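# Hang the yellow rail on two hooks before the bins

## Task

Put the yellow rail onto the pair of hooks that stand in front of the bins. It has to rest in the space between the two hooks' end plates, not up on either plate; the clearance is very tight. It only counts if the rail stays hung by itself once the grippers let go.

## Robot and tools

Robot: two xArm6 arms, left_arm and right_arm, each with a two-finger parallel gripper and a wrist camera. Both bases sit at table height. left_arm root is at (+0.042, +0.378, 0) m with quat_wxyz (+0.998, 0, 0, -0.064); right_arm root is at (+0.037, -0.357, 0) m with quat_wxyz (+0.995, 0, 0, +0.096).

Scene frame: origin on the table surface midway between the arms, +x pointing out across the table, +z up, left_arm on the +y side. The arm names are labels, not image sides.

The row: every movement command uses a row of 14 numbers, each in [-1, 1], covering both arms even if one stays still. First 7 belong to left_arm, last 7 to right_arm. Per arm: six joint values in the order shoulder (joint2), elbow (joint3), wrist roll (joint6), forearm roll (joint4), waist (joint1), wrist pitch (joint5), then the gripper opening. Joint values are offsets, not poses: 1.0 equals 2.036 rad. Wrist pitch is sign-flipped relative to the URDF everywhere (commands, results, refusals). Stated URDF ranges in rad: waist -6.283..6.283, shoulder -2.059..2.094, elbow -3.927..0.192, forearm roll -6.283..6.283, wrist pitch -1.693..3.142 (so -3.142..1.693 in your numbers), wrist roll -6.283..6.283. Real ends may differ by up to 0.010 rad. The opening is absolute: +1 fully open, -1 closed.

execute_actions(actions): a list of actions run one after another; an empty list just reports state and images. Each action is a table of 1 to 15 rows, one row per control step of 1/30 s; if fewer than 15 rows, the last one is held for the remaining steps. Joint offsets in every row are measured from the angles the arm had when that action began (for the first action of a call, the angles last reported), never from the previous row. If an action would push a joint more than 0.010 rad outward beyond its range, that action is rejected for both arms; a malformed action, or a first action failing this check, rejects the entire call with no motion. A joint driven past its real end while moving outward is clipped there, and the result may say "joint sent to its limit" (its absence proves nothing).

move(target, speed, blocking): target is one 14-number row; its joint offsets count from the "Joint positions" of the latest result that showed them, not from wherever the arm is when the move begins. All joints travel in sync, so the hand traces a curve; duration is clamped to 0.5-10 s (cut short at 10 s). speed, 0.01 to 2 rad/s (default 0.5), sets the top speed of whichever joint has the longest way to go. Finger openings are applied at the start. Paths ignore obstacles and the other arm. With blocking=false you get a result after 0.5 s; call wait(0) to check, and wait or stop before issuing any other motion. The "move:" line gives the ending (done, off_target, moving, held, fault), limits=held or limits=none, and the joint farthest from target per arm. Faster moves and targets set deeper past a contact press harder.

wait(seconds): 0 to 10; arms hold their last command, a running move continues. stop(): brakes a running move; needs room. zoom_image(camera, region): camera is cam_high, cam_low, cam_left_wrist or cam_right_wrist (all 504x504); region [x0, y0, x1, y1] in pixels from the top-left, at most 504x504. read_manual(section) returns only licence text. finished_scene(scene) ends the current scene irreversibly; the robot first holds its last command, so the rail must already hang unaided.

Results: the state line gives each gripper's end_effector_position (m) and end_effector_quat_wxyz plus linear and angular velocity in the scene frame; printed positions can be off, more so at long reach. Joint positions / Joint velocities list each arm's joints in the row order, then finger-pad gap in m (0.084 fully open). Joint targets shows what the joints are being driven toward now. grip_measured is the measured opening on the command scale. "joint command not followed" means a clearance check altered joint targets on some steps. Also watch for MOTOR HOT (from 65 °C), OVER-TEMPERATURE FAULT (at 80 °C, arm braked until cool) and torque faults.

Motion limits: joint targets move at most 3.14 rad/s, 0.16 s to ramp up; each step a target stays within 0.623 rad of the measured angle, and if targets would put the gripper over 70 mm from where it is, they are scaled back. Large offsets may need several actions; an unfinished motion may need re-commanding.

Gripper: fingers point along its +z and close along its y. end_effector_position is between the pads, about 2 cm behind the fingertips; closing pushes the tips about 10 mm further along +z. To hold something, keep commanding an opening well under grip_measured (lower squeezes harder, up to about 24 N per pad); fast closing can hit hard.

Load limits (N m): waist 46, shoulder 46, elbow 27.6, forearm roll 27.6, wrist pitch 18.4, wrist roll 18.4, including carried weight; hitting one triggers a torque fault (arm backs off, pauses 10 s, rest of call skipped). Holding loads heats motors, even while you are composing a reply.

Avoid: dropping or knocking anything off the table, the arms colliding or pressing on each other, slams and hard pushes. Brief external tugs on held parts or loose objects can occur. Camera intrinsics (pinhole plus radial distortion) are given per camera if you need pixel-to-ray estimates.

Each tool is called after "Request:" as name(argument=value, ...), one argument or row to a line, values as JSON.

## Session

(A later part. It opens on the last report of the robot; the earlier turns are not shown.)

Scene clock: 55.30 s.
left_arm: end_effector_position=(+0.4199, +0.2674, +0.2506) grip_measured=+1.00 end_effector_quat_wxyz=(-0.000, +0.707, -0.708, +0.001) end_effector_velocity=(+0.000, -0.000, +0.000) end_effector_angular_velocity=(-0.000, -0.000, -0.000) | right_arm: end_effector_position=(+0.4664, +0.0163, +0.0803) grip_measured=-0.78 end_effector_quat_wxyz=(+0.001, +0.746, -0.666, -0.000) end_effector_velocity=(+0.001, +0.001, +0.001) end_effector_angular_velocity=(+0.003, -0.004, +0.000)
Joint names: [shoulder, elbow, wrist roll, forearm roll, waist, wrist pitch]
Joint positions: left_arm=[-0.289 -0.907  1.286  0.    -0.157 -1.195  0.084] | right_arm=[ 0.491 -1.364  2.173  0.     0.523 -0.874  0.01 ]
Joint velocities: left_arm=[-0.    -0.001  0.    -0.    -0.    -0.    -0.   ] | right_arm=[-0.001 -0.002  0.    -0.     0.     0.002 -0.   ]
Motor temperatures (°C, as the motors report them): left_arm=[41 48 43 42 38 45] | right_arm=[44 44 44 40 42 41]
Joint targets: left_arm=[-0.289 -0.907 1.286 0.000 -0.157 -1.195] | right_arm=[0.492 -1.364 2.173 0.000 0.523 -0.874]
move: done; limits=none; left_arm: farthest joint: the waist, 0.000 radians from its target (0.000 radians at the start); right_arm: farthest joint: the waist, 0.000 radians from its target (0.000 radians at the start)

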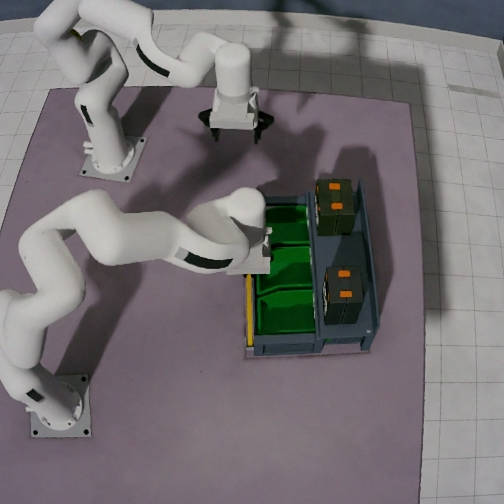

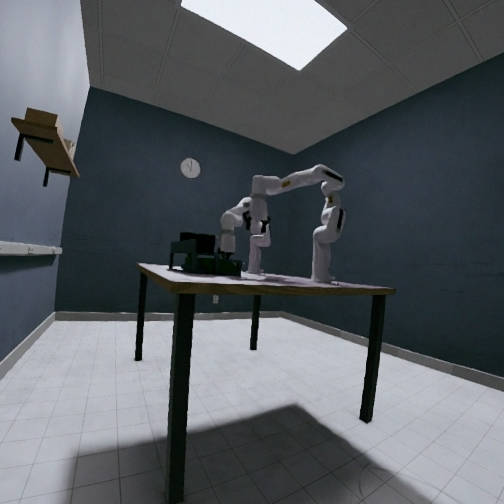

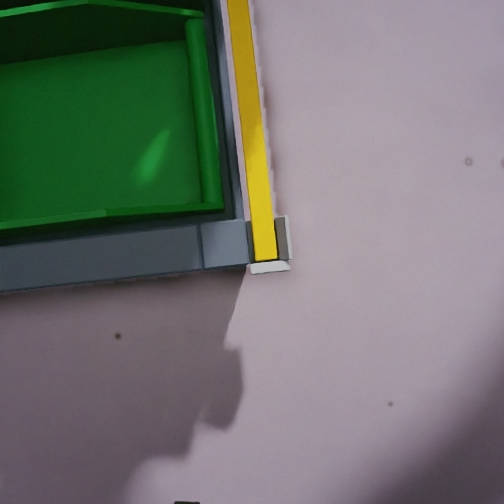

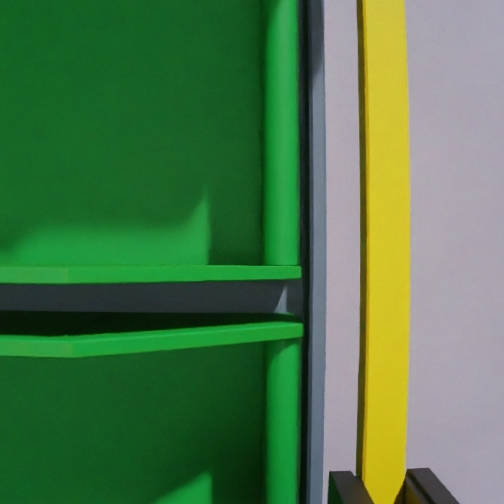

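Request:
execute_actions(
  actions=[
    [[0,0,0,0,0,0,1,0,0,0,0,0,0,-0.4]],
  ],
)

Request:
move(
  target=[0,0,0,0,0,0,1,-0.019,-0.009,0,0,0,-0.028,-0.4],
  speed=0.06,
)

Request:
zoom_image(
  camera="cam_high",
  region=[225, 310, 285, 370],
)

Request:
zoom_image(
  camera="cam_left_wrist",
  region=[215, 195, 315, 295],
)

Scene clock: 58.37 s.
left_arm: end_effector_position=(+0.4199, +0.2674, +0.2506) grip_measured=+1.00 end_effector_quat_wxyz=(-0.000, +0.707, -0.708, +0.001) end_effector_velocity=(-0.001, +0.000, -0.000) end_effector_angular_velocity=(+0.001, +0.002, -0.002) | right_arm: end_effector_position=(+0.4664, +0.0164, +0.0804) grip_measured=-0.42 end_effector_quat_wxyz=(+0.000, +0.746, -0.666, -0.000) end_effector_velocity=(-0.000, -0.000, -0.001) end_effector_angular_velocity=(-0.001, +0.001, +0.000)
Joint names: [shoulder, elbow, wrist roll, forearm roll, waist, wrist pitch]
Joint positions: left_arm=[-0.289 -0.907  1.286  0.    -0.157 -1.195  0.084] | right_arm=[ 0.491 -1.364  2.173  0.     0.523 -0.874  0.026]
Joint velocities: left_arm=[-0.     0.     0.002 -0.    -0.    -0.002 -0.   ] | right_arm=[ 0.001 -0.     0.    -0.    -0.     0.     0.   ]
Motor temperatures (°C, as the motors report them): left_arm=[41 48 43 42 38 45] | right_arm=[44 44 44 40 42 41]
Joint targets: left_arm=[-0.289 -0.907 1.286 0.000 -0.157 -1.195] | right_arm=[0.491 -1.364 2.173 0.000 0.523 -0.874]

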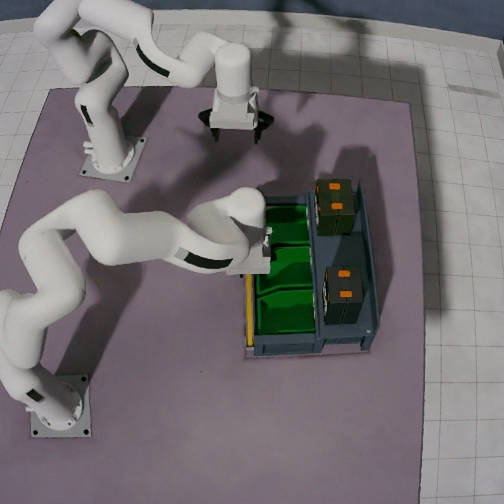

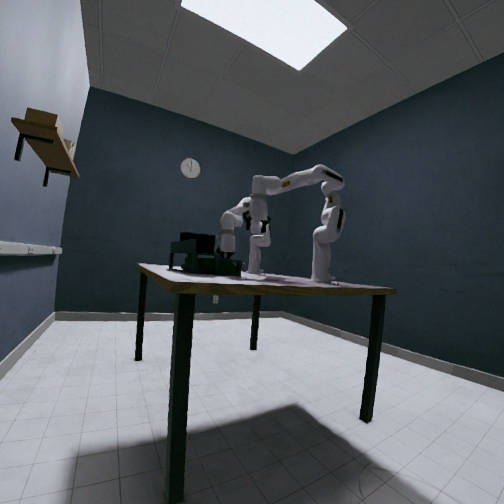

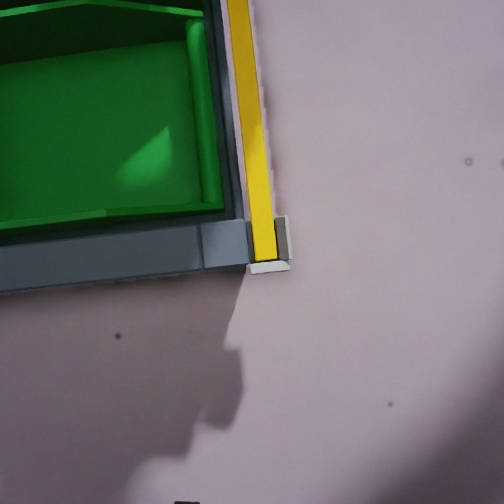

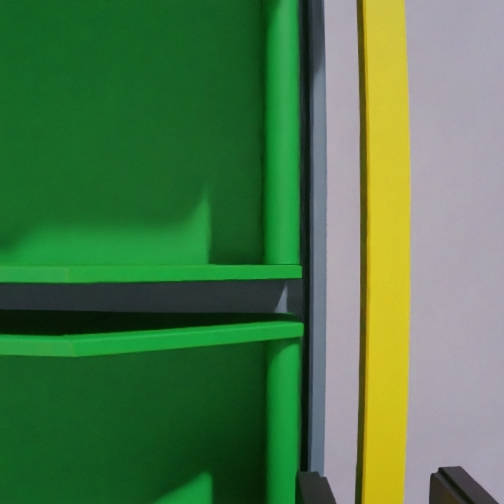

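Scene clock: 59.67 s.
left_arm: end_effector_position=(+0.4199, +0.2674, +0.2506) grip_measured=+1.00 end_effector_quat_wxyz=(-0.000, +0.707, -0.708, +0.001) end_effector_velocity=(+0.000, +0.000, +0.000) end_effector_angular_velocity=(-0.000, -0.000, +0.000) | right_arm: end_effector_position=(+0.4662, +0.0162, +0.1050) grip_measured=-0.42 end_effector_quat_wxyz=(+0.001, +0.746, -0.666, -0.000) end_effector_velocity=(+0.000, -0.000, +0.001) end_effector_angular_velocity=(-0.001, -0.001, +0.001)
Joint names: [shoulder, elbow, wrist roll, forearm roll, waist, wrist pitch]
Joint positions: left_arm=[-0.289 -0.907  1.286  0.    -0.157 -1.195  0.084] | right_arm=[ 0.453 -1.382  2.173  0.     0.523 -0.931  0.026]
Joint velocities: left_arm=[-0.001 -0.     0.001 -0.     0.001 -0.001 -0.   ] | right_arm=[-0.001 -0.    -0.    -0.002  0.    -0.001 -0.   ]
Motor temperatures (°C, as the motors report them): left_arm=[41 48 43 42 38 45] | right_arm=[44 44 44 40 42 41]
Joint targets: left_arm=[-0.289 -0.907 1.286 0.000 -0.157 -1.195] | right_arm=[0.453 -1.383 2.173 0.000 0.523 -0.931]
move: done; limits=none; left_arm: farthest joint: the waist, 0.000 radians from its target (0.000 radians at the start); right_arm: farthest joint: the shoulder, 0.001 radians from its target (0.039 radians at the start)

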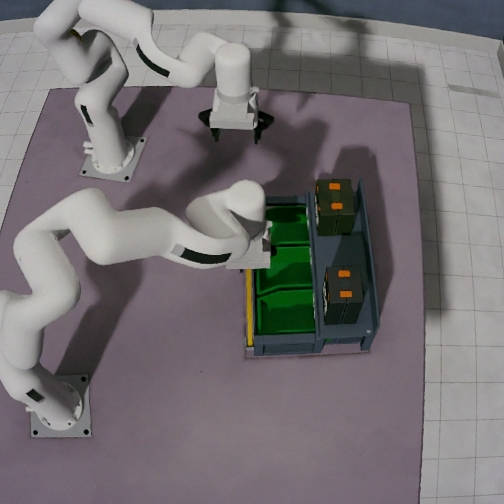

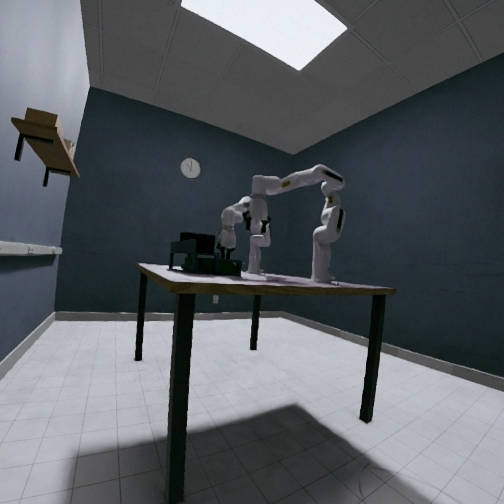

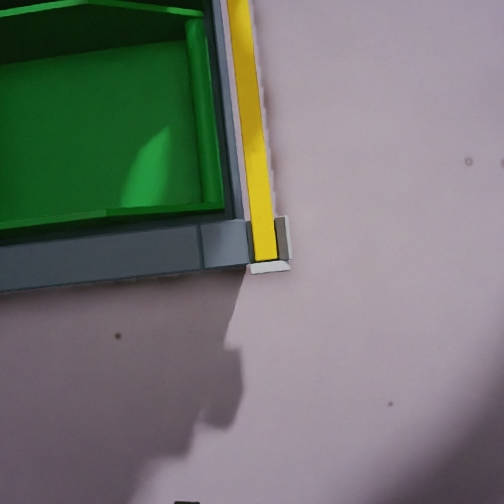

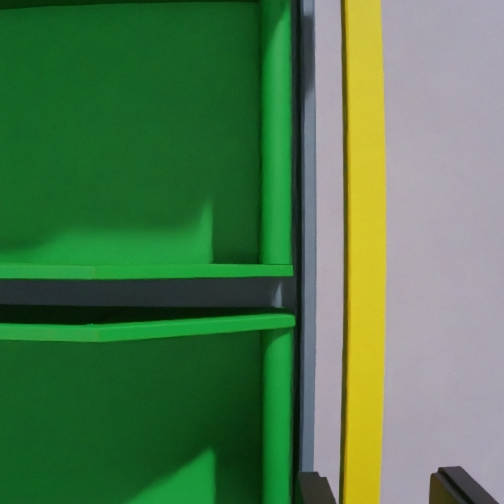

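Region (225, 310, 285, 370) of cam_high's 504x504 image, scaled by 8.400, with more detail than that image has.

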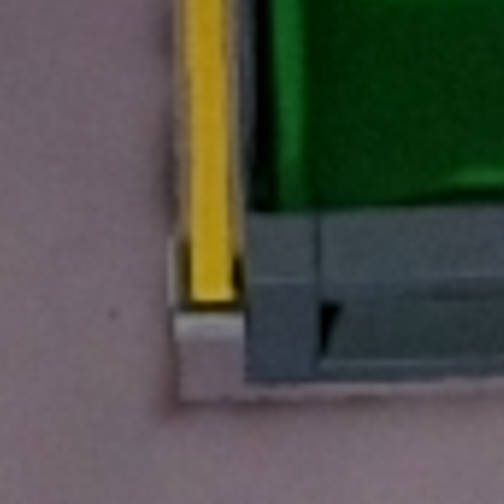

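Region (215, 195, 315, 295) of cam_left_wrist's 504x504 image, scaled by 5.040, with more detail than that image has.

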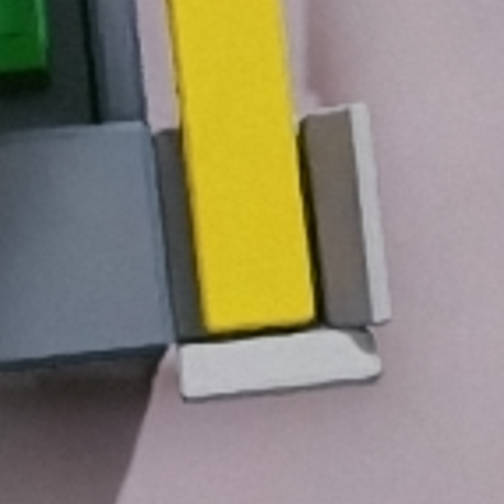

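Request:
finished_scene(
  scene=2,
)

The scene is finished: the task was done.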